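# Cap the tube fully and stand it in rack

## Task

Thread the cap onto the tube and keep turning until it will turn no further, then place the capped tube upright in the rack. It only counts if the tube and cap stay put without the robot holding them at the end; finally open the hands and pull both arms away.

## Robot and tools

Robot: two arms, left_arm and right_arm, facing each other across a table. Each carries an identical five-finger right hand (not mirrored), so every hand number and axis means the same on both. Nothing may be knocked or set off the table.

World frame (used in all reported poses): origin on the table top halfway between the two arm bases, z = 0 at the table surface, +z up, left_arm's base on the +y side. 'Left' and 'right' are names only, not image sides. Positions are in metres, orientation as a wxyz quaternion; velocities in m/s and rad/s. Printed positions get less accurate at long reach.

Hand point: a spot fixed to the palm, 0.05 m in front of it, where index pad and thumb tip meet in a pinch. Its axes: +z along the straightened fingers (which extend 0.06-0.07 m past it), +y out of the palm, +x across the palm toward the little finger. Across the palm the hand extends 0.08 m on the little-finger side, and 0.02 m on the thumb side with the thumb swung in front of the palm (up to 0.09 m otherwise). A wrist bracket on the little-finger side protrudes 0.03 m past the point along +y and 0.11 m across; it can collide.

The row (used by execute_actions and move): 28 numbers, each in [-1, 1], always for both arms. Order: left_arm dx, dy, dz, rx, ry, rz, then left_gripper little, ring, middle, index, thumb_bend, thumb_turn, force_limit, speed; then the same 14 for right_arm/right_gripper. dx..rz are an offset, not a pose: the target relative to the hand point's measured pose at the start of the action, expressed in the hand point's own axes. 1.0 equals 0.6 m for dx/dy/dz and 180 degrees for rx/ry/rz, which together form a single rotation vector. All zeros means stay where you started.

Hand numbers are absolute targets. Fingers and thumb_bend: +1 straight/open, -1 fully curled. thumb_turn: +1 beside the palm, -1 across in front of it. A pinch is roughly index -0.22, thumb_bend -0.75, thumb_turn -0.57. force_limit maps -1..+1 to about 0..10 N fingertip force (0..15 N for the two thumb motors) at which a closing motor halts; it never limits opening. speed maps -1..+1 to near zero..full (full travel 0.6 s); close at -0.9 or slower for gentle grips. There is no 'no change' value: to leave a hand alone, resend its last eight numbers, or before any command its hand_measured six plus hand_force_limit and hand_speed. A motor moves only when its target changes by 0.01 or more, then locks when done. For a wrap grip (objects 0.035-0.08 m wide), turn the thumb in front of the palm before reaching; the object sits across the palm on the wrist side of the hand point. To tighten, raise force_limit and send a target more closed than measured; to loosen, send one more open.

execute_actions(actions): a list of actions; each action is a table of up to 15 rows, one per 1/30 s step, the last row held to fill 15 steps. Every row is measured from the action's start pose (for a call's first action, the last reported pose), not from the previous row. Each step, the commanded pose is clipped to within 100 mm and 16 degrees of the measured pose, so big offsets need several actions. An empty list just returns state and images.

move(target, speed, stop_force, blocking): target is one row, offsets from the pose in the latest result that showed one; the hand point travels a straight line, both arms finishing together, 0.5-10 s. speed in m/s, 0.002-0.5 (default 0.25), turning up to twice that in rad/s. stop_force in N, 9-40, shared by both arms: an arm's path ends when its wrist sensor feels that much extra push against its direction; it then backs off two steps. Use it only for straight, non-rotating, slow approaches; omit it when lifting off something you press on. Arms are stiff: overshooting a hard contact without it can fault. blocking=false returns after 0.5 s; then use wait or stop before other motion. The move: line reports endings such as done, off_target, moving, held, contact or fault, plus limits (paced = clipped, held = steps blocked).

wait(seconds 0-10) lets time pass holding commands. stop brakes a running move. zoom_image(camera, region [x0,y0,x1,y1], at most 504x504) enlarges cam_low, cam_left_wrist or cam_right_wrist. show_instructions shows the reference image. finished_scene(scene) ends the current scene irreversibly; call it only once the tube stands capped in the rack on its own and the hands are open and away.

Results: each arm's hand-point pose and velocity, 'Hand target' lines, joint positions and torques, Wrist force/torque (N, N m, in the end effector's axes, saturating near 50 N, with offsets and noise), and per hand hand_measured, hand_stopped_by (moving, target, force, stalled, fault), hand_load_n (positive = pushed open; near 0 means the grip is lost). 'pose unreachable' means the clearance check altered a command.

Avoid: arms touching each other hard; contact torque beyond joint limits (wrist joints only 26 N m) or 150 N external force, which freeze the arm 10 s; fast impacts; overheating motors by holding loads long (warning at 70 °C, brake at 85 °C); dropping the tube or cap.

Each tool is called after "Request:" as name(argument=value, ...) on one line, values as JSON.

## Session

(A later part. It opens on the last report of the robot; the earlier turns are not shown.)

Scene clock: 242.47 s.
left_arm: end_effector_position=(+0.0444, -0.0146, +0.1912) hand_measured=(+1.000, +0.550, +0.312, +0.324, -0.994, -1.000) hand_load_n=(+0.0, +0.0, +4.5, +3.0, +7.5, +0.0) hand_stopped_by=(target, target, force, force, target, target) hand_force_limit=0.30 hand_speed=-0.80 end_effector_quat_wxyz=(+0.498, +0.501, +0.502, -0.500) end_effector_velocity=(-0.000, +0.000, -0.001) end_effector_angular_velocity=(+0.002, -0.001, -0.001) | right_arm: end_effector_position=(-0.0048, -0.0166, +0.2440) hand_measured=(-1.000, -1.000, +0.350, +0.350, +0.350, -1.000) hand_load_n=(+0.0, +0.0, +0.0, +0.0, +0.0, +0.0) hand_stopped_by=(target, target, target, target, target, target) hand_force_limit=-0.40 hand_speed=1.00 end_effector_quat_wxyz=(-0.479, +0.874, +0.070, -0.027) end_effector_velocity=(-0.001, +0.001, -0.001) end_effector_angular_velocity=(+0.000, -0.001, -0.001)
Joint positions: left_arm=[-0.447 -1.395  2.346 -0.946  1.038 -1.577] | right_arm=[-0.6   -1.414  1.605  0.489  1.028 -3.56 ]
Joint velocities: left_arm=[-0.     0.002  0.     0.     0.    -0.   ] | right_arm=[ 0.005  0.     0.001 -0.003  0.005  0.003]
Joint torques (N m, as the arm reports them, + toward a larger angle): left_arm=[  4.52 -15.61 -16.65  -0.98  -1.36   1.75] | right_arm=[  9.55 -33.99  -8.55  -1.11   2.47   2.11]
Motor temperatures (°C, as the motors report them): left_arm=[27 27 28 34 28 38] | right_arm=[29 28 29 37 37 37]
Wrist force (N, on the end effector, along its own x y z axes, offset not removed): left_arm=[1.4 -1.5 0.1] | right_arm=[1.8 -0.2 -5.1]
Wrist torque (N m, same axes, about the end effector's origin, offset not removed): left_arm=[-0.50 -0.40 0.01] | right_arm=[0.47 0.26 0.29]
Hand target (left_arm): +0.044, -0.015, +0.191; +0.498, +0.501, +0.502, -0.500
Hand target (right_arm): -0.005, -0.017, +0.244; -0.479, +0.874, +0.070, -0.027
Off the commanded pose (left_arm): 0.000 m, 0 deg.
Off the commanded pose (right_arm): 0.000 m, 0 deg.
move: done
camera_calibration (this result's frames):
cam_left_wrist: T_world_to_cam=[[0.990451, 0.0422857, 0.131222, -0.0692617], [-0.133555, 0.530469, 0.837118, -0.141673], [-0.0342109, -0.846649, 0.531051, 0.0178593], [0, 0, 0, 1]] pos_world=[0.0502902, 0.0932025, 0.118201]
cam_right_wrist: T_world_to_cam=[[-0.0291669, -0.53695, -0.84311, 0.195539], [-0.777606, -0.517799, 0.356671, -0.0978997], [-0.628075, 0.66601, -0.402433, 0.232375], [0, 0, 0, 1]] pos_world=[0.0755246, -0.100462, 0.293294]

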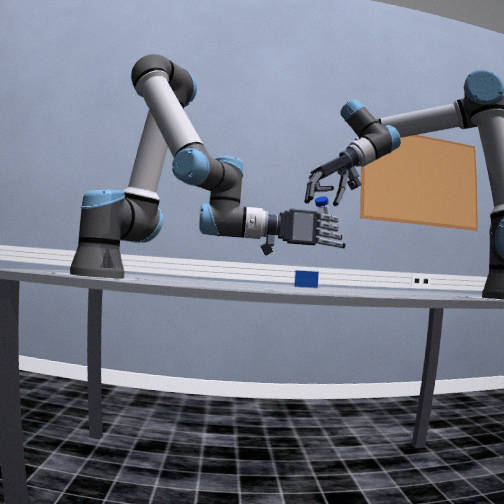

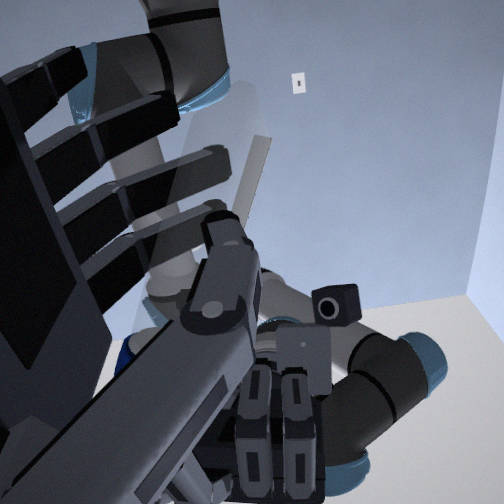

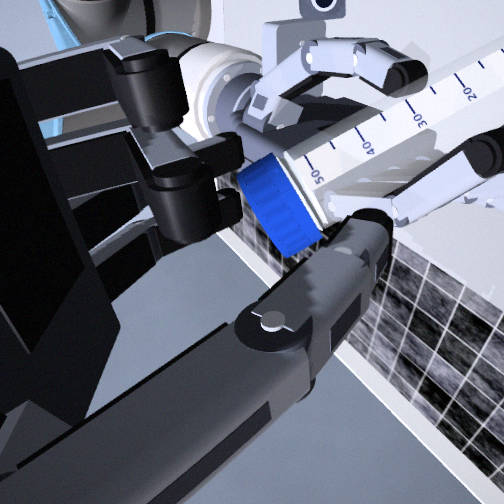

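Request:
execute_actions(actions=[[[0,0,0,0,0,0,1,0.55,0.2,0.2,-1,-1,0.3,-0.8,-0.003,-0.0055,0.0085,0,0,0,-1,-1,0.35,0.35,0.35,-1,-0.4,1]],[[0,0,0,0,0,0,1,0.55,0.2,0.2,-1,-1,0.3,-0.8,0,0,0,0,0,0,-1,-1,0.05,0.05,0.11,-1,-0.8,-0.6]],[[0,0,0,0,0,0,1,0.55,0.2,0.2,-1,-1,0.3,-0.8,0,0,0,0,0,0,-1,-1,-0.4,-0.4,0.11,-1,-0.3,-0.85]],[[0,0,0,0,0,0,1,0.55,0.2,0.2,-1,-1,0.3,-0.8,0,0,0,0,0,0,-1,-1,-0.4,-0.4,0.11,-1,-0.3,-0.85]]])

Request:
move(target=[0,0,0,0,0,0,1,0.55,0.2,0.2,-1,-1,0.3,-0.8,0.022,0.002,-0.014,0,0,0,-1,-1,-0.4,-0.4,0.11,-1,-0.3,-0.85], speed=0.02)

Scene clock: 244.87 s.
left_arm: end_effector_position=(+0.0444, -0.0146, +0.1912) hand_measured=(+1.000, +0.550, +0.312, +0.324, -0.994, -1.000) hand_load_n=(+0.0, +0.0, +3.5, +5.0, +7.5, +0.5) hand_stopped_by=(target, target, force, force, target, target) hand_force_limit=0.30 hand_speed=-0.80 end_effector_quat_wxyz=(+0.498, +0.501, +0.502, -0.500) end_effector_velocity=(-0.000, +0.000, +0.000) end_effector_angular_velocity=(-0.001, +0.000, -0.000) | right_arm: end_effector_position=(-0.0074, -0.0108, +0.2440) hand_measured=(-1.000, -1.000, +0.086, +0.046, +0.110, -1.000) hand_load_n=(+0.0, +0.0, +4.0, +1.0, +0.0, +0.0) hand_stopped_by=(target, target, force, force, target, target) hand_force_limit=-0.30 hand_speed=-0.85 end_effector_quat_wxyz=(-0.480, +0.874, +0.070, -0.027) end_effector_velocity=(-0.000, +0.000, -0.000) end_effector_angular_velocity=(-0.000, -0.001, -0.000)
Joint positions: left_arm=[-0.447 -1.395  2.346 -0.946  1.038 -1.577] | right_arm=[-0.587 -1.402  1.591  0.487  1.038 -3.55 ]
Joint velocities: left_arm=[-0.    -0.001  0.    -0.    -0.     0.   ] | right_arm=[ 0.001  0.    -0.    -0.     0.001  0.   ]
Joint torques (N m, as the arm reports them, + toward a larger angle): left_arm=[  4.18 -15.5  -16.44  -1.08  -1.02   1.71] | right_arm=[ -8.38 -26.86 -16.52   2.73  -1.34  -0.65]
Motor temperatures (°C, as the motors report them): left_arm=[27 27 28 34 28 38] | right_arm=[29 28 29 37 37 37]
Wrist force (N, on the end effector, along its own x y z axes, offset not removed): left_arm=[4.0 0.3 8.1] | right_arm=[2.1 -9.4 2.6]
Wrist torque (N m, same axes, about the end effector's origin, offset not removed): left_arm=[-0.76 -0.17 0.08] | right_arm=[-0.10 -0.15 0.05]
Hand target (left_arm): +0.044, -0.015, +0.191; +0.498, +0.501, +0.502, -0.500
Hand target (right_arm): -0.007, -0.011, +0.244; -0.480, +0.874, +0.070, -0.027
Off the commanded pose (left_arm): 0.000 m, 0 deg.
Off the commanded pose (right_arm): 0.000 m, 0 deg.
camera_calibration (this result's frames):
cam_left_wrist: T_world_to_cam=[[0.990451, 0.0422858, 0.131222, -0.0692618], [-0.133555, 0.530469, 0.837117, -0.141673], [-0.0342111, -0.846649, 0.531051, 0.0178593], [0, 0, 0, 1]] pos_world=[0.0502902, 0.0932025, 0.118201]
cam_right_wrist: T_world_to_cam=[[-0.0291301, -0.536845, -0.843178, 0.198557], [-0.777618, -0.517847, 0.356574, -0.0969831], [-0.628062, 0.666057, -0.402375, 0.226901], [0, 0, 0, 1]] pos_world=[0.0728762, -0.0947574, 0.2933]

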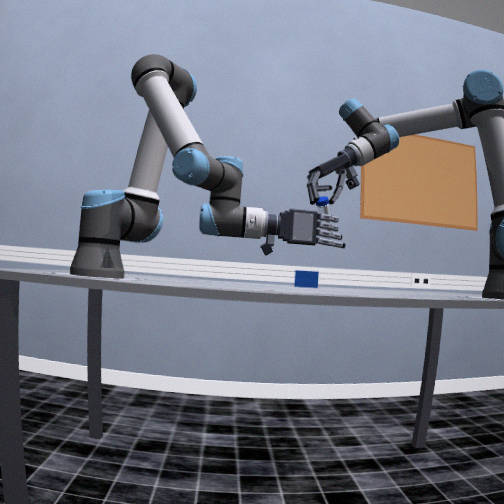

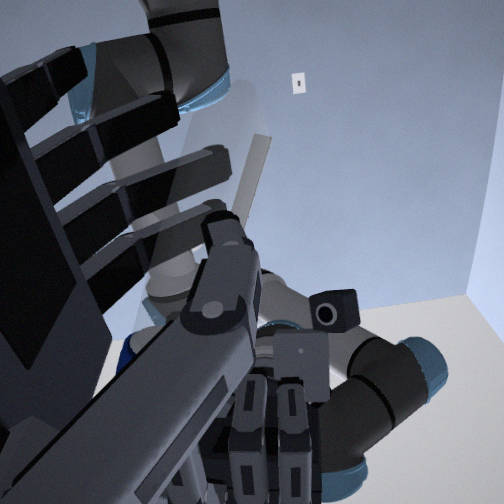

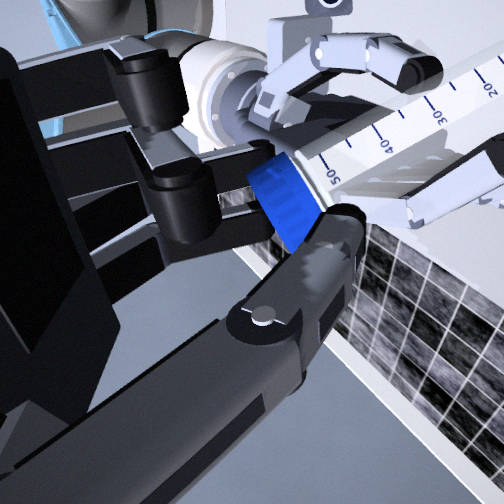

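Scene clock: 245.93 s.
left_arm: end_effector_position=(+0.0444, -0.0146, +0.1912) hand_measured=(+1.000, +0.550, +0.312, +0.324, -0.994, -1.000) hand_load_n=(+0.0, +0.0, +3.5, +2.5, +6.0, +0.0) hand_stopped_by=(target, target, force, force, target, target) hand_force_limit=0.30 hand_speed=-0.80 end_effector_quat_wxyz=(+0.498, +0.501, +0.502, -0.500) end_effector_velocity=(-0.000, +0.000, +0.000) end_effector_angular_velocity=(-0.001, +0.000, -0.000) | right_arm: end_effector_position=(+0.0065, -0.0165, +0.2477) hand_measured=(-1.000, -1.000, +0.084, +0.046, +0.110, -1.000) hand_load_n=(+0.0, +0.0, +0.0, +1.0, +0.0, +0.0) hand_stopped_by=(target, target, force, force, target, target) hand_force_limit=-0.30 hand_speed=-0.85 end_effector_quat_wxyz=(-0.479, +0.874, +0.070, -0.027) end_effector_velocity=(+0.002, -0.001, +0.001) end_effector_angular_velocity=(+0.001, -0.002, +0.001)
Joint positions: left_arm=[-0.447 -1.395  2.346 -0.946  1.038 -1.577] | right_arm=[-0.624 -1.408  1.59   0.507  1.009 -3.578]
Joint velocities: left_arm=[-0.    -0.001  0.    -0.    -0.     0.   ] | right_arm=[-0.006 -0.001 -0.     0.003 -0.005 -0.006]
Joint torques (N m, as the arm reports them, + toward a larger angle): left_arm=[  3.65 -16.04 -17.5   -1.26   0.38   1.85] | right_arm=[-10.67 -34.18 -32.2    2.55  -2.78  -2.75]
Motor temperatures (°C, as the motors report them): left_arm=[27 27 28 34 28 38] | right_arm=[29 28 29 37 37 37]
Wrist force (N, on the end effector, along its own x y z axes, offset not removed): left_arm=[1.7 0.7 2.7] | right_arm=[-1.1 -1.4 -0.8]
Wrist torque (N m, same axes, about the end effector's origin, offset not removed): left_arm=[-0.37 -0.33 0.03] | right_arm=[0.20 0.28 0.09]
Hand target (left_arm): +0.044, -0.015, +0.191; +0.498, +0.501, +0.502, -0.500
Hand target (right_arm): +0.007, -0.017, +0.248; -0.479, +0.874, +0.070, -0.027
Off the commanded pose (left_arm): 0.000 m, 0 deg.
Off the commanded pose (right_arm): 0.000 m, 0 deg.
move: done
camera_calibration (this result's frames):
cam_left_wrist: T_world_to_cam=[[0.99045, 0.0423129, 0.131222, -0.0692682], [-0.133569, 0.530465, 0.837117, -0.141672], [-0.0341879, -0.84665, 0.531051, 0.0178599], [0, 0, 0, 1]] pos_world=[0.0502941, 0.0932043, 0.118201]
cam_right_wrist: T_world_to_cam=[[-0.0291035, -0.536851, -0.843175, 0.199056], [-0.777655, -0.517817, 0.356537, -0.0903696], [-0.628017, 0.666076, -0.402415, 0.240879], [0, 0, 0, 1]] pos_world=[0.0867929, -0.100375, 0.296993]

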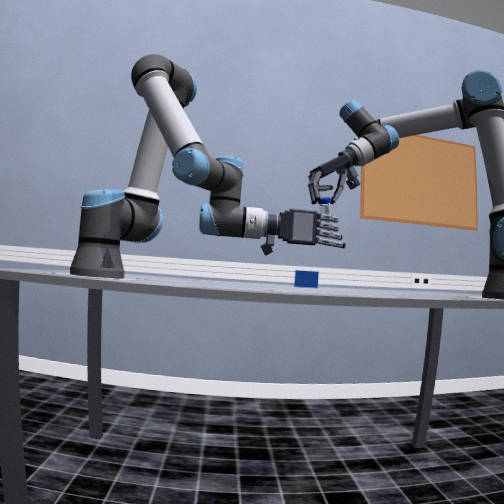

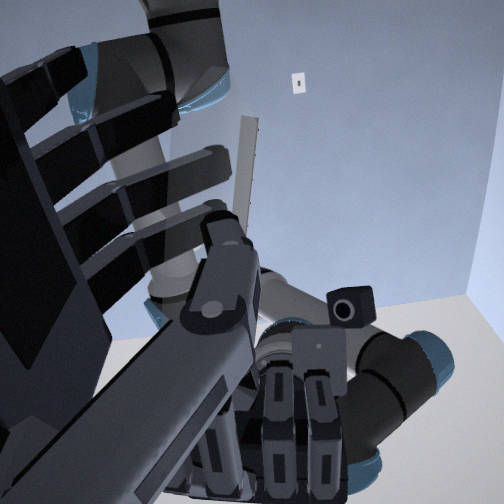

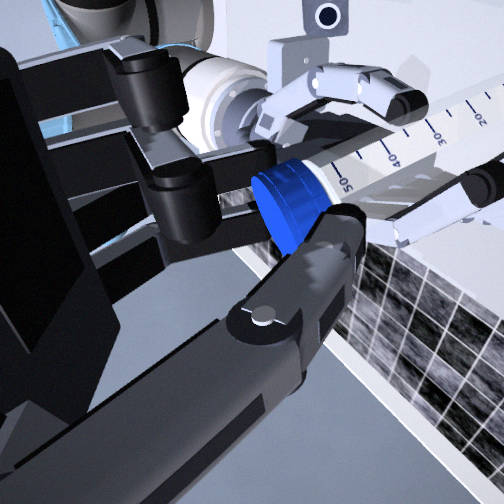

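Working. Continue, then retighten both.

Request:
move(target=[0,0,0,0,0,0,1,0.55,0.2,0.2,-1,-1,0.3,-0.8,0.024,0.005,-0.012,0,0,0,-1,-1,-0.4,-0.4,0.11,-1,-0.3,-0.85], speed=0.02)

Request:
execute_actions(actions=[[[0,0,0,0,0,0,1,0.55,0.2,0.2,-1,-1,0.3,-0.8,0,-0.002,0.003,0,0,0,-1,-1,-0.42,-0.42,0.11,-1,-0.4,-0.85]],[[0,0,0,0,0,0,1,0.15,0.15,0.15,-1,-1,0.4,-0.85,0,0,0,0,0,0,-1,-1,-0.42,-0.42,0.11,-1,-0.4,-0.85]],[[0,0,0,0,0,0,1,0.15,0.15,0.15,-1,-1,0.0,-0.85,0,0,0,0,0,0,-1,-1,-0.42,-0.42,0.11,-1,-0.4,-0.85]],[[0,0,0,0,0,0,1,0.15,0.15,0.15,-1,-1,0.0,-0.85,0,0,0,0,0,0,-1,-1,-0.42,-0.42,0.11,-1,-0.4,-0.85]]])

Request:
zoom_image(camera="cam_low", region=[295,170,365,240])

Scene clock: 248.47 s.
left_arm: end_effector_position=(+0.0444, -0.0146, +0.1912) hand_measured=(+1.000, +0.550, +0.312, +0.324, -0.996, -1.000) hand_load_n=(+0.0, +0.0, +3.5, +1.5, +4.0, +0.5) hand_stopped_by=(target, target, force, force, target, target) hand_force_limit=0.30 hand_speed=-0.80 end_effector_quat_wxyz=(+0.498, +0.501, +0.502, -0.500) end_effector_velocity=(+0.000, -0.000, -0.001) end_effector_angular_velocity=(+0.002, -0.001, +0.001) | right_arm: end_effector_position=(+0.0216, -0.0219, +0.2492) hand_measured=(-1.000, -1.000, +0.084, +0.046, +0.110, -1.000) hand_load_n=(+0.0, +0.0, +0.0, +1.0, +0.0, +0.0) hand_stopped_by=(target, target, force, force, target, target) hand_force_limit=-0.30 hand_speed=-0.85 end_effector_quat_wxyz=(-0.479, +0.874, +0.070, -0.027) end_effector_velocity=(+0.002, -0.001, +0.001) end_effector_angular_velocity=(-0.001, +0.001, -0.000)
Joint positions: left_arm=[-0.447 -1.395  2.346 -0.946  1.038 -1.577] | right_arm=[-0.665 -1.409  1.59   0.525  0.979 -3.609]
Joint velocities: left_arm=[ 0.001  0.002  0.     0.     0.    -0.001] | right_arm=[-0.006 -0.002 -0.     0.005 -0.005 -0.004]
Joint torques (N m, as the arm reports them, + toward a larger angle): left_arm=[  4.27 -15.1  -17.21  -1.21   0.44   1.75] | right_arm=[-10.23 -32.98 -18.26   2.5   -2.95  -2.51]
Motor temperatures (°C, as the motors report them): left_arm=[27 27 28 34 28 38] | right_arm=[29 28 29 37 37 37]
Wrist force (N, on the end effector, along its own x y z axes, offset not removed): left_arm=[1.1 0.5 1.8] | right_arm=[4.1 4.3 0.8]
Wrist torque (N m, same axes, about the end effector's origin, offset not removed): left_arm=[-0.33 -0.28 0.02] | right_arm=[0.70 -0.55 0.38]
Hand target (left_arm): +0.044, -0.015, +0.191; +0.498, +0.501, +0.502, -0.500
Hand target (right_arm): +0.022, -0.022, +0.249; -0.479, +0.874, +0.070, -0.027
Off the commanded pose (left_arm): 0.000 m, 0 deg.
Off the commanded pose (right_arm): 0.000 m, 0 deg.
move: done
camera_calibration (this result's frames):
cam_left_wrist: T_world_to_cam=[[0.990451, 0.0422859, 0.131222, -0.0692618], [-0.133555, 0.530469, 0.837117, -0.141673], [-0.0342109, -0.846649, 0.531051, 0.0178593], [0, 0, 0, 1]] pos_world=[0.0502902, 0.0932025, 0.118201]
cam_right_wrist: T_world_to_cam=[[-0.0291251, -0.536937, -0.84312, 0.197858], [-0.777672, -0.517752, 0.356592, -0.0819886], [-0.627995, 0.666057, -0.402481, 0.254625], [0, 0, 0, 1]] pos_world=[0.101906, -0.105807, 0.298536]

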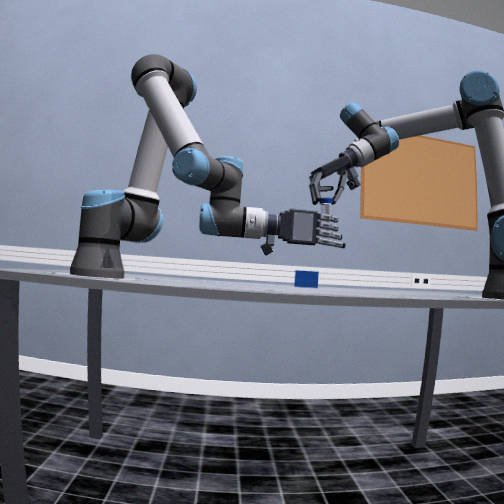

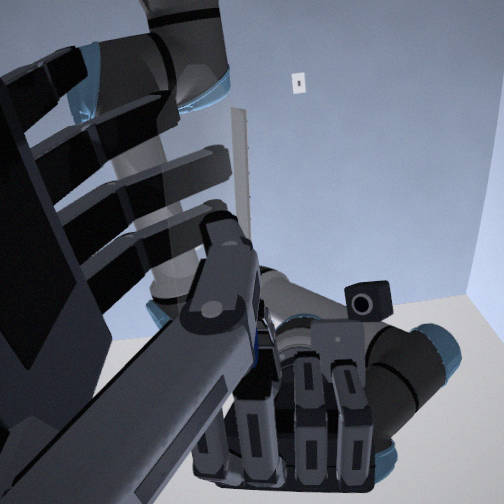

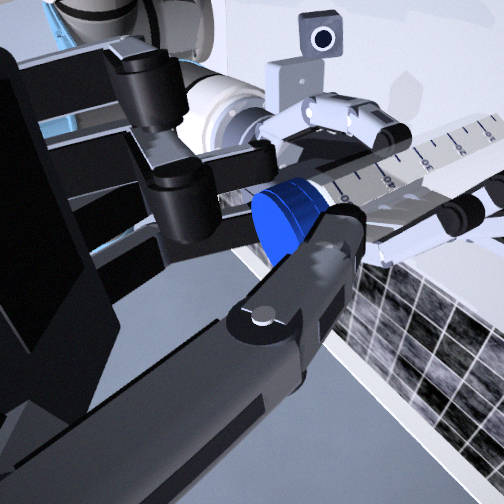

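Scene clock: 250.47 s.
left_arm: end_effector_position=(+0.0444, -0.0146, +0.1912) hand_measured=(+1.000, +0.278, +0.290, +0.300, -0.994, -1.000) hand_load_n=(+0.0, +5.5, +4.0, +6.0, +10.0, +3.5) hand_stopped_by=(target, force, force, force, target, target) hand_force_limit=0.00 hand_speed=-0.85 end_effector_quat_wxyz=(+0.498, +0.501, +0.502, -0.500) end_effector_velocity=(+0.000, -0.000, -0.001) end_effector_angular_velocity=(+0.001, -0.001, -0.000) | right_arm: end_effector_position=(+0.0213, -0.0198, +0.2493) hand_measured=(-1.000, -1.000, -0.046, +0.006, +0.112, -1.000) hand_load_n=(+0.0, +0.0, +4.0, +0.5, +3.5, +1.0) hand_stopped_by=(target, target, force, force, target, target) hand_force_limit=-0.40 hand_speed=-0.85 end_effector_quat_wxyz=(-0.479, +0.874, +0.070, -0.027) end_effector_velocity=(-0.000, -0.000, -0.000) end_effector_angular_velocity=(-0.001, +0.000, +0.000)
Joint positions: left_arm=[-0.447 -1.395  2.346 -0.946  1.038 -1.577] | right_arm=[-0.661 -1.404  1.585  0.525  0.981 -3.606]
Joint velocities: left_arm=[ 0.     0.001 -0.     0.     0.     0.001] | right_arm=[ 0.     0.    -0.     0.001 -0.    -0.   ]
Joint torques (N m, as the arm reports them, + toward a larger angle): left_arm=[  4.37 -15.44 -17.15  -1.15   0.5    1.62] | right_arm=[  3.51 -22.27 -24.68   3.13   0.34   1.3 ]
Motor temperatures (°C, as the motors report them): left_arm=[27 27 28 34 28 38] | right_arm=[29 28 29 37 37 37]
Wrist force (N, on the end effector, along its own x y z axes, offset not removed): left_arm=[3.1 -4.1 3.0] | right_arm=[-1.1 -1.4 -4.1]
Wrist torque (N m, same axes, about the end effector's origin, offset not removed): left_arm=[-0.75 -0.23 0.03] | right_arm=[0.54 0.81 -0.20]
Hand target (left_arm): +0.044, -0.015, +0.191; +0.498, +0.501, +0.502, -0.500
Hand target (right_arm): +0.021, -0.020, +0.249; -0.479, +0.874, +0.070, -0.027
Off the commanded pose (left_arm): 0.000 m, 0 deg.
Off the commanded pose (right_arm): 0.000 m, 0 deg.
camera_calibration (this result's frames):
cam_left_wrist: T_world_to_cam=[[0.990451, 0.0422844, 0.131222, -0.0692615], [-0.133554, 0.530469, 0.837118, -0.141673], [-0.0342121, -0.846649, 0.531051, 0.0178593], [0, 0, 0, 1]] pos_world=[0.0502901, 0.0932025, 0.118201]
cam_right_wrist: T_world_to_cam=[[-0.0290702, -0.536844, -0.84318, 0.199066], [-0.777707, -0.51778, 0.356478, -0.0811028], [-0.627955, 0.66611, -0.402455, 0.253032], [0, 0, 0, 1]] pos_world=[0.101605, -0.103673, 0.298594]

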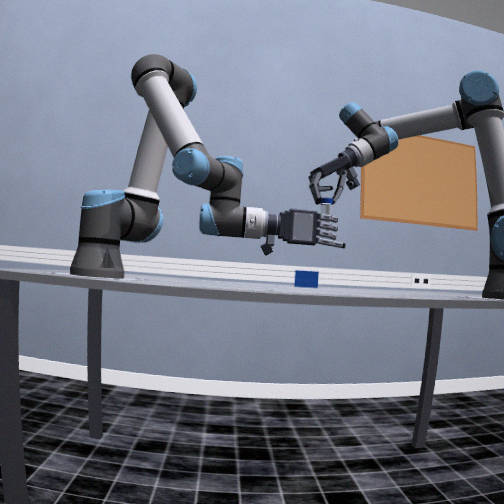

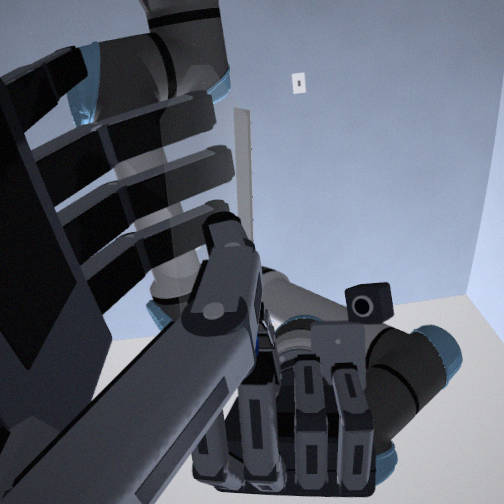

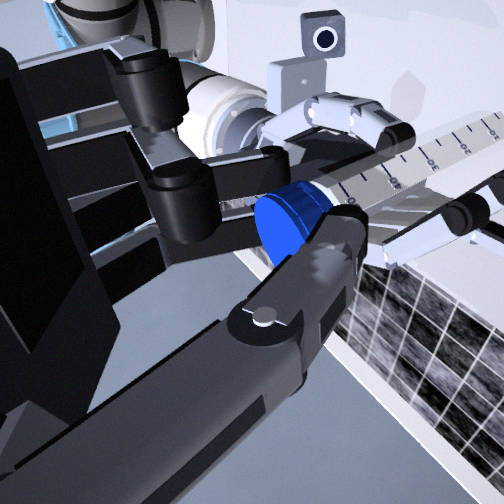

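Region (295, 170, 365, 240) of cam_low's 504x504 image, scaled by 7.200, with more detail than that image has.

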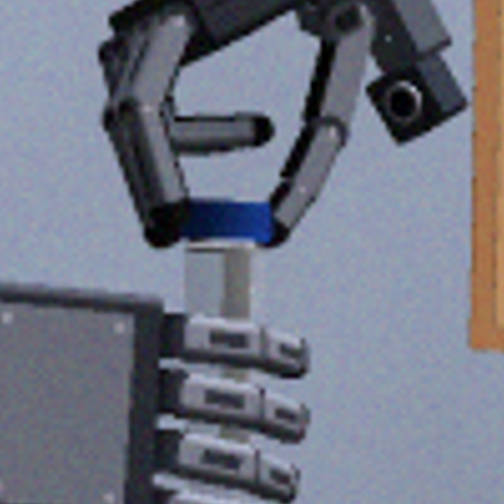

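Request:
execute_actions(actions=[[[0,0,0,0,0,0,1,0.15,0.15,0.15,-1,-1,0,-0.85,0,0,0,0,0,0,-1,-1,0.12,0.1,0.25,-1,-0.4,0.5]],[[0,0,0,0,0,0,1,0.15,0.15,0.15,-1,-1,0,-0.85,-0.008,0,0,0,0,0,-1,-1,0.12,0.1,0.25,-1,-0.4,0.5]],[[0,0,0,0,0,0,1,0.15,0.15,0.15,-1,-1,0,-0.85,0,0,0,0,0,0,-1,-1,0.05,-0.4,0.11,-1,-0.6,-0.8]],[[0,0,0,0,0,0,1,0.15,0.15,0.15,-1,-1,0,-0.85,0,0,0,0,0,0,-1,-1,-0.42,-0.42,0.11,-1,-0.3,-0.85]],[[0,0,0,0,0,0,1,0.15,0.15,0.15,-1,-1,0,-0.85,0.004,0,0,0,0,0,-1,-1,-0.42,-0.42,0.11,-1,-0.3,-0.85]],[[0,0,0,0,0,0,1,0.15,0.15,0.15,-1,-1,0,-0.85,0.004,0,0,0,0,0,-1,-1,-0.42,-0.42,0.11,-1,-0.3,-0.85]]])

Request:
move(target=[0,0,0,0,0,0,1,0.15,0.15,0.15,-1,-1,0,-0.85,0.006,-0.003,0.007,0,0.187,0.12,-1,-1,-0.42,-0.42,0.11,-1,-0.3,-0.85], speed=0.25)

Scene clock: 253.97 s.
left_arm: end_effector_position=(+0.0444, -0.0146, +0.1912) hand_measured=(+1.000, +0.278, +0.290, +0.300, -0.994, -1.000) hand_load_n=(+0.0, +8.5, +2.0, +0.0, +11.5, +0.5) hand_stopped_by=(target, force, force, force, target, target) hand_force_limit=0.00 hand_speed=-0.85 end_effector_quat_wxyz=(+0.498, +0.501, +0.502, -0.500) end_effector_velocity=(-0.000, +0.000, +0.001) end_effector_angular_velocity=(-0.002, +0.001, -0.001) | right_arm: end_effector_position=(+0.0213, -0.0198, +0.2493) hand_measured=(-1.000, -1.000, -0.006, -0.020, +0.144, -1.000) hand_load_n=(+0.0, +0.0, +1.5, +2.5, +8.0, +2.0) hand_stopped_by=(target, target, force, force, force, target) hand_force_limit=-0.30 hand_speed=-0.85 end_effector_quat_wxyz=(-0.479, +0.874, +0.070, -0.027) end_effector_velocity=(+0.001, +0.000, -0.000) end_effector_angular_velocity=(-0.000, -0.000, +0.001)
Joint positions: left_arm=[-0.447 -1.395  2.346 -0.946  1.038 -1.577] | right_arm=[-0.661 -1.404  1.585  0.525  0.981 -3.606]
Joint velocities: left_arm=[-0.    -0.002  0.    -0.     0.     0.   ] | right_arm=[-0.001  0.001 -0.001  0.    -0.001 -0.002]
Joint torques (N m, as the arm reports them, + toward a larger angle): left_arm=[  3.97 -14.22 -16.11  -1.24   0.57   1.68] | right_arm=[-11.47 -17.93 -34.95   0.5   -2.48  -2.56]
Motor temperatures (°C, as the motors report them): left_arm=[27 27 28 34 28 38] | right_arm=[29 28 29 37 37 37]
Wrist force (N, on the end effector, along its own x y z axes, offset not removed): left_arm=[-0.1 3.1 -4.9] | right_arm=[-3.5 5.2 -3.9]
Wrist torque (N m, same axes, about the end effector's origin, offset not removed): left_arm=[-0.27 -0.54 -0.24] | right_arm=[0.36 0.10 0.34]
Hand target (left_arm): +0.044, -0.015, +0.191; +0.498, +0.501, +0.502, -0.500
Hand target (right_arm): +0.021, -0.020, +0.249; -0.479, +0.874, +0.070, -0.027
Off the commanded pose (left_arm): 0.000 m, 0 deg.
Off the commanded pose (right_arm): 0.000 m, 0 deg.
camera_calibration (this result's frames):
cam_left_wrist: T_world_to_cam=[[0.990451, 0.0422843, 0.131222, -0.0692614], [-0.133554, 0.530469, 0.837118, -0.141673], [-0.0342122, -0.846649, 0.531051, 0.0178592], [0, 0, 0, 1]] pos_world=[0.05029, 0.0932024, 0.118201]
cam_right_wrist: T_world_to_cam=[[-0.0291008, -0.536888, -0.843151, 0.199043], [-0.777693, -0.517762, 0.356533, -0.081159], [-0.62797, 0.666088, -0.402467, 0.253023], [0, 0, 0, 1]] pos_world=[0.101567, -0.103693, 0.298593]

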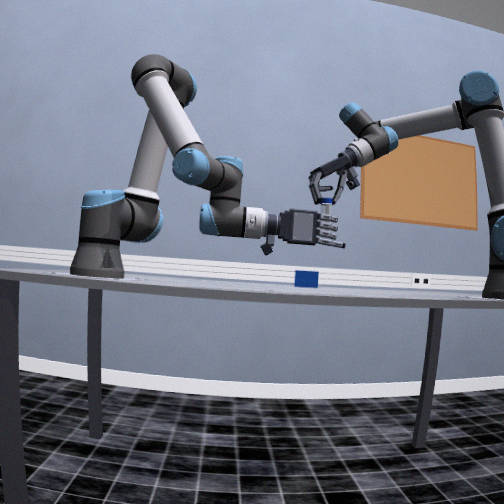

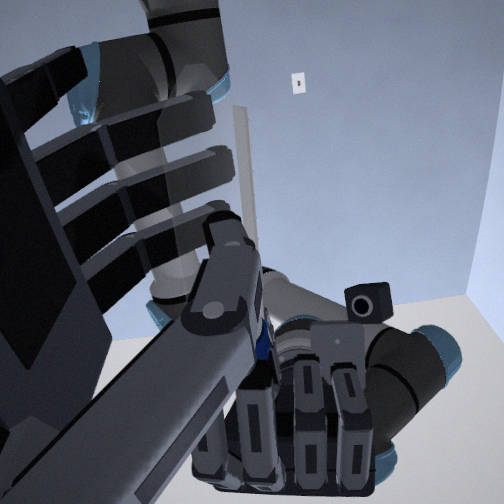

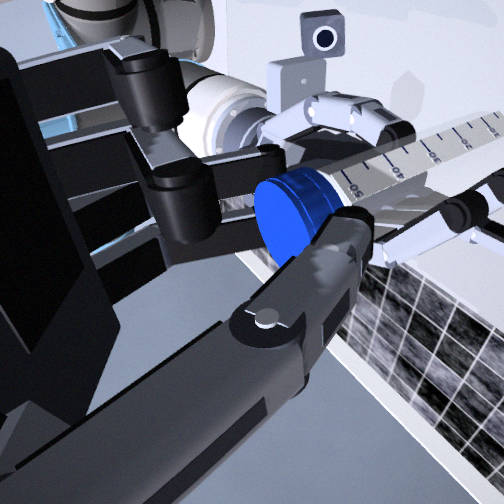

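Scene clock: 255.90 s.
left_arm: end_effector_position=(+0.0444, -0.0146, +0.1912) hand_measured=(+1.000, +0.278, +0.290, +0.300, -0.994, -1.000) hand_load_n=(+0.0, +8.0, +3.0, +1.0, +11.5, +1.0) hand_stopped_by=(target, force, force, force, target, target) hand_force_limit=0.00 hand_speed=-0.85 end_effector_quat_wxyz=(+0.498, +0.501, +0.502, -0.500) end_effector_velocity=(-0.000, -0.000, -0.000) end_effector_angular_velocity=(+0.000, +0.000, -0.000) | right_arm: end_effector_position=(+0.0240, -0.0148, +0.2487) hand_measured=(-1.000, -1.000, -0.006, -0.020, +0.144, -1.000) hand_load_n=(+0.0, +0.0, +1.5, +2.0, +8.5, -2.0) hand_stopped_by=(target, target, force, force, force, target) hand_force_limit=-0.30 hand_speed=-0.85 end_effector_quat_wxyz=(+0.466, -0.843, +0.234, -0.137) end_effector_velocity=(+0.000, -0.000, -0.000) end_effector_angular_velocity=(-0.003, -0.002, -0.012)
Joint positions: left_arm=[-0.447 -1.395  2.346 -0.946  1.038 -1.577] | right_arm=[-0.37  -1.442  1.616  0.4    1.793 -3.016]
Joint velocities: left_arm=[-0.     0.001 -0.    -0.    -0.    -0.   ] | right_arm=[ 0.006  0.004 -0.005  0.005  0.017  0.008]
Joint torques (N m, as the arm reports them, + toward a larger angle): left_arm=[  4.01 -15.41 -16.89  -1.09   0.59   1.71] | right_arm=[  9.09 -15.1  -32.84   1.01   2.62   2.37]
Motor temperatures (°C, as the motors report them): left_arm=[27 27 28 34 28 38] | right_arm=[29 28 29 37 37 37]
Wrist force (N, on the end effector, along its own x y z axes, offset not removed): left_arm=[3.8 -0.2 -2.1] | right_arm=[1.0 -3.9 -6.8]
Wrist torque (N m, same axes, about the end effector's origin, offset not removed): left_arm=[-0.48 -0.72 -0.07] | right_arm=[-0.46 0.21 -0.38]
Hand target (left_arm): +0.044, -0.015, +0.191; +0.498, +0.501, +0.502, -0.500
Hand target (right_arm): +0.024, -0.015, +0.249; -0.465, +0.843, -0.234, +0.137
Off the commanded pose (left_arm): 0.000 m, 0 deg.
Off the commanded pose (right_arm): 0.000 m, 0 deg.
move: done
camera_calibration (this result's frames):
cam_left_wrist: T_world_to_cam=[[0.990451, 0.0422845, 0.131222, -0.0692614], [-0.133554, 0.530469, 0.837118, -0.141673], [-0.0342121, -0.846649, 0.531051, 0.0178592], [0, 0, 0, 1]] pos_world=[0.05029, 0.0932024, 0.118201]
cam_right_wrist: T_world_to_cam=[[-0.365902, -0.382239, -0.848533, 0.213051], [-0.929096, 0.0973107, 0.356807, -0.063553], [-0.0538143, 0.918925, -0.390743, 0.238231], [0, 0, 0, 1]] pos_world=[0.0317293, -0.131295, 0.296544]

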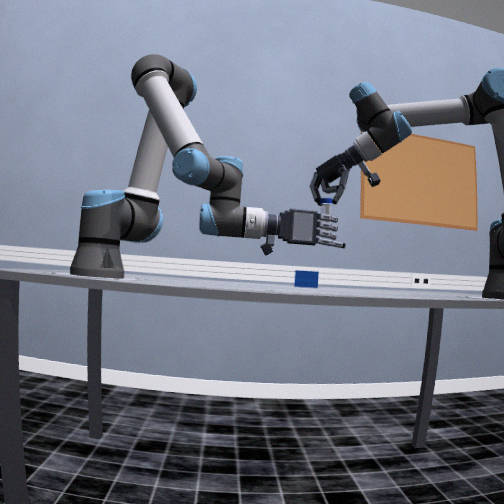

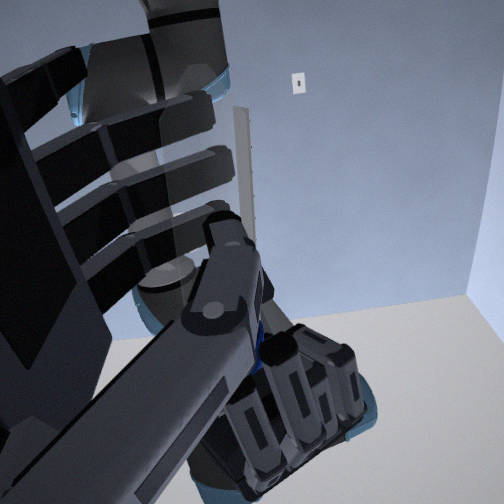

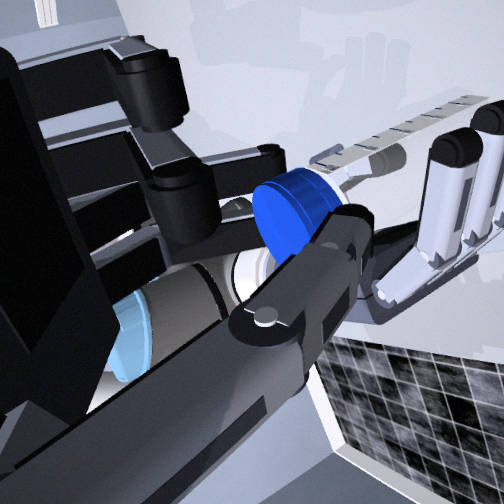

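Request:
move(target=[0,0,0,0,0,0,1,0.15,0.15,0.15,-1,-1,0,-0.85,0.011,-0.003,0.007,0,0.187,0.12,-1,-1,-0.44,-0.44,0.11,-1,-0.3,-0.85], speed=0.25)

Request:
execute_actions(actions=[[[0,0,0,0,0,0,1,0.15,0.15,0.15,-1,-1,0,-0.85,0,0,0,0,0,0,-1,-1,0.15,0.15,0.35,-1,-0.4,0.5]]])

Scene clock: 258.20 s.
left_arm: end_effector_position=(+0.0444, -0.0146, +0.1912) hand_measured=(+1.000, +0.278, +0.290, +0.300, -0.994, -1.000) hand_load_n=(+0.0, +9.0, +2.5, +0.0, +12.5, +0.0) hand_stopped_by=(target, force, force, force, target, target) hand_force_limit=0.00 hand_speed=-0.85 end_effector_quat_wxyz=(+0.498, +0.501, +0.502, -0.500) end_effector_velocity=(+0.000, -0.000, -0.000) end_effector_angular_velocity=(+0.000, -0.000, +0.000) | right_arm: end_effector_position=(+0.0319, -0.0144, +0.2479) hand_measured=(-1.000, -1.000, -0.020, -0.034, +0.146, -1.000) hand_load_n=(+0.0, +0.0, +4.5, +2.5, +13.0, -3.0) hand_stopped_by=(target, target, force, force, force, target) hand_force_limit=-0.30 hand_speed=-0.85 end_effector_quat_wxyz=(+0.396, -0.710, +0.509, -0.285) end_effector_velocity=(-0.000, +0.000, -0.001) end_effector_angular_velocity=(-0.005, +0.003, -0.014)
Joint positions: left_arm=[-0.447 -1.395  2.346 -0.946  1.038 -1.577] | right_arm=[-0.145 -1.132  1.296  0.85   2.476 -2.242]
Joint velocities: left_arm=[ 0.001  0.    -0.     0.     0.    -0.   ] | right_arm=[ 0.002  0.012 -0.013  0.025  0.006  0.025]
Joint torques (N m, as the arm reports them, + toward a larger angle): left_arm=[  3.65 -15.11 -16.71  -1.08   0.57   1.68] | right_arm=[  7.83 -26.68 -32.61   2.15   3.68   2.81]
Motor temperatures (°C, as the motors report them): left_arm=[27 27 28 34 28 38] | right_arm=[29 28 29 37 37 37]
Wrist force (N, on the end effector, along its own x y z axes, offset not removed): left_arm=[1.4 1.0 -4.1] | right_arm=[4.0 1.1 -6.6]
Wrist torque (N m, same axes, about the end effector's origin, offset not removed): left_arm=[-0.30 -0.56 -0.27] | right_arm=[0.40 0.26 -0.01]
Hand target (left_arm): +0.044, -0.015, +0.191; +0.498, +0.501, +0.502, -0.500
Hand target (right_arm): +0.032, -0.014, +0.248; -0.395, +0.709, -0.509, +0.285
Off the commanded pose (left_arm): 0.000 m, 0 deg.
Off the commanded pose (right_arm): 0.000 m, 0 deg.
move: done
camera_calibration (this result's frames):
cam_left_wrist: T_world_to_cam=[[0.990451, 0.0422845, 0.131222, -0.0692614], [-0.133554, 0.530469, 0.837118, -0.141673], [-0.034212, -0.846649, 0.531051, 0.0178593], [0, 0, 0, 1]] pos_world=[0.0502901, 0.0932025, 0.118201]
cam_right_wrist: T_world_to_cam=[[-0.524889, -0.0476131, -0.849838, 0.225648], [-0.650717, 0.666065, 0.364588, -0.0586047], [0.548688, 0.744373, -0.380593, 0.21376], [0, 0, 0, 1]] pos_world=[-0.0369827, -0.109339, 0.294486]

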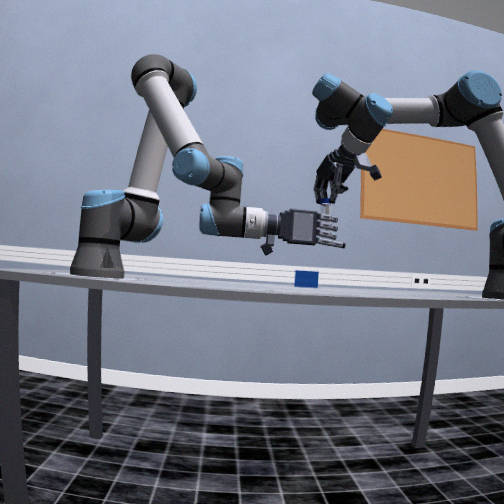

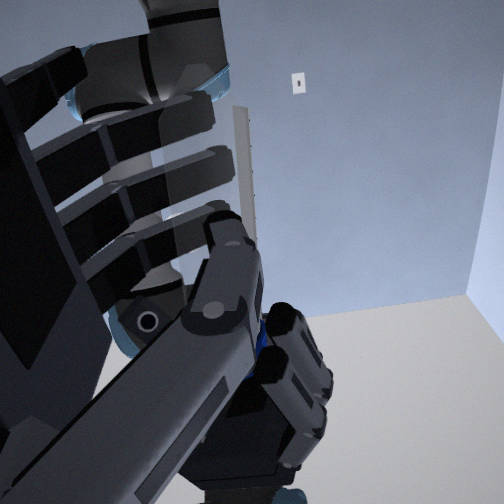

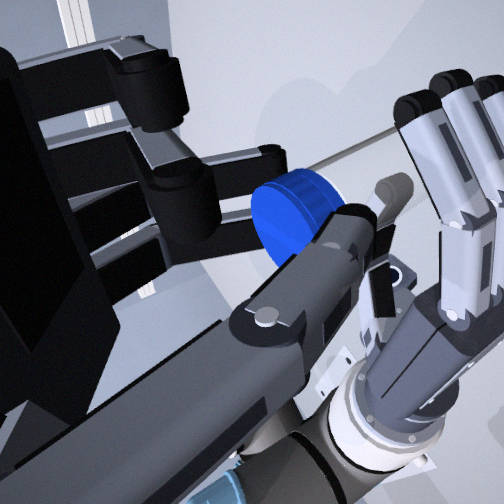

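Scene clock: 258.70 s.
left_arm: end_effector_position=(+0.0444, -0.0146, +0.1912) hand_measured=(+1.000, +0.278, +0.290, +0.300, -0.994, -1.000) hand_load_n=(+0.0, +4.5, +3.0, +3.5, +7.5, +2.5) hand_stopped_by=(target, force, force, force, target, target) hand_force_limit=0.00 hand_speed=-0.85 end_effector_quat_wxyz=(+0.498, +0.501, +0.502, -0.500) end_effector_velocity=(+0.000, +0.000, -0.000) end_effector_angular_velocity=(+0.000, -0.000, +0.000) | right_arm: end_effector_position=(+0.0319, -0.0144, +0.2479) hand_measured=(-1.000, -1.000, +0.150, +0.150, +0.350, -1.000) hand_load_n=(+0.0, +0.0, +0.0, +0.0, +0.0, +0.0) hand_stopped_by=(target, target, target, target, target, target) hand_force_limit=-0.40 hand_speed=0.50 end_effector_quat_wxyz=(+0.396, -0.710, +0.509, -0.285) end_effector_velocity=(+0.000, -0.000, +0.001) end_effector_angular_velocity=(-0.000, -0.000, +0.001)
Joint positions: left_arm=[-0.447 -1.395  2.346 -0.946  1.038 -1.577] | right_arm=[-0.145 -1.132  1.296  0.85   2.476 -2.242]
Joint velocities: left_arm=[0. 0. 0. 0. 0. 0.] | right_arm=[-0.001 -0.002  0.    -0.001 -0.001 -0.003]
Joint torques (N m, as the arm reports them, + toward a larger angle): left_arm=[  5.21 -15.75 -17.53  -1.21   0.33   1.71] | right_arm=[ -6.13 -44.    -7.11  -0.22  -1.52  -2.29]
Motor temperatures (°C, as the motors report them): left_arm=[27 27 28 34 28 38] | right_arm=[29 28 29 37 37 37]
Wrist force (N, on the end effector, along its own x y z axes, offset not removed): left_arm=[2.2 -1.2 1.6] | right_arm=[1.0 -3.0 2.1]
Wrist torque (N m, same axes, about the end effector's origin, offset not removed): left_arm=[-0.50 -0.51 0.01] | right_arm=[-0.42 -0.04 0.06]
Hand target (left_arm): +0.044, -0.015, +0.191; +0.498, +0.501, +0.502, -0.500
Hand target (right_arm): +0.032, -0.014, +0.248; -0.396, +0.710, -0.509, +0.285
Off the commanded pose (left_arm): 0.000 m, 0 deg.
Off the commanded pose (right_arm): 0.000 m, 0 deg.
camera_calibration (this result's frames):
cam_left_wrist: T_world_to_cam=[[0.990451, 0.0422845, 0.131222, -0.0692614], [-0.133554, 0.530469, 0.837118, -0.141673], [-0.034212, -0.846649, 0.531051, 0.0178593], [0, 0, 0, 1]] pos_world=[0.05029, 0.0932024, 0.118201]
cam_right_wrist: T_world_to_cam=[[-0.524884, -0.0476746, -0.849838, 0.225607], [-0.65075, 0.66605, 0.364557, -0.0586211], [0.548654, 0.744382, -0.380623, 0.213767], [0, 0, 0, 1]] pos_world=[-0.0370142, -0.109324, 0.294465]

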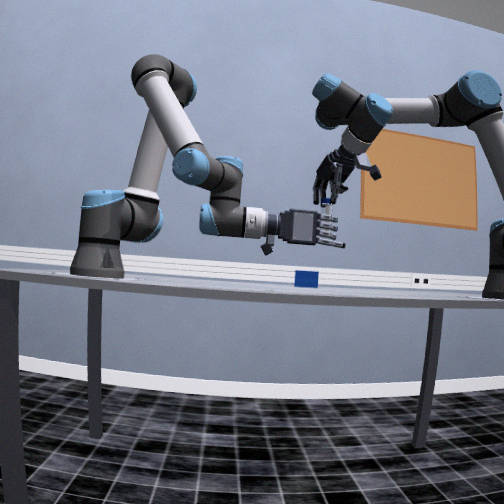

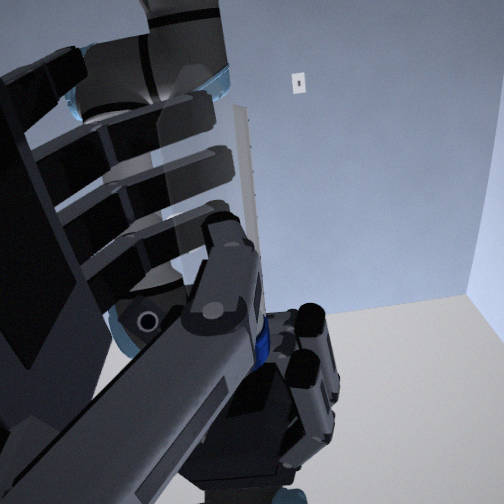

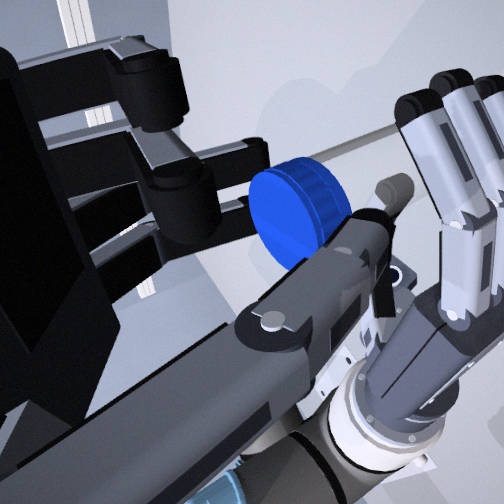

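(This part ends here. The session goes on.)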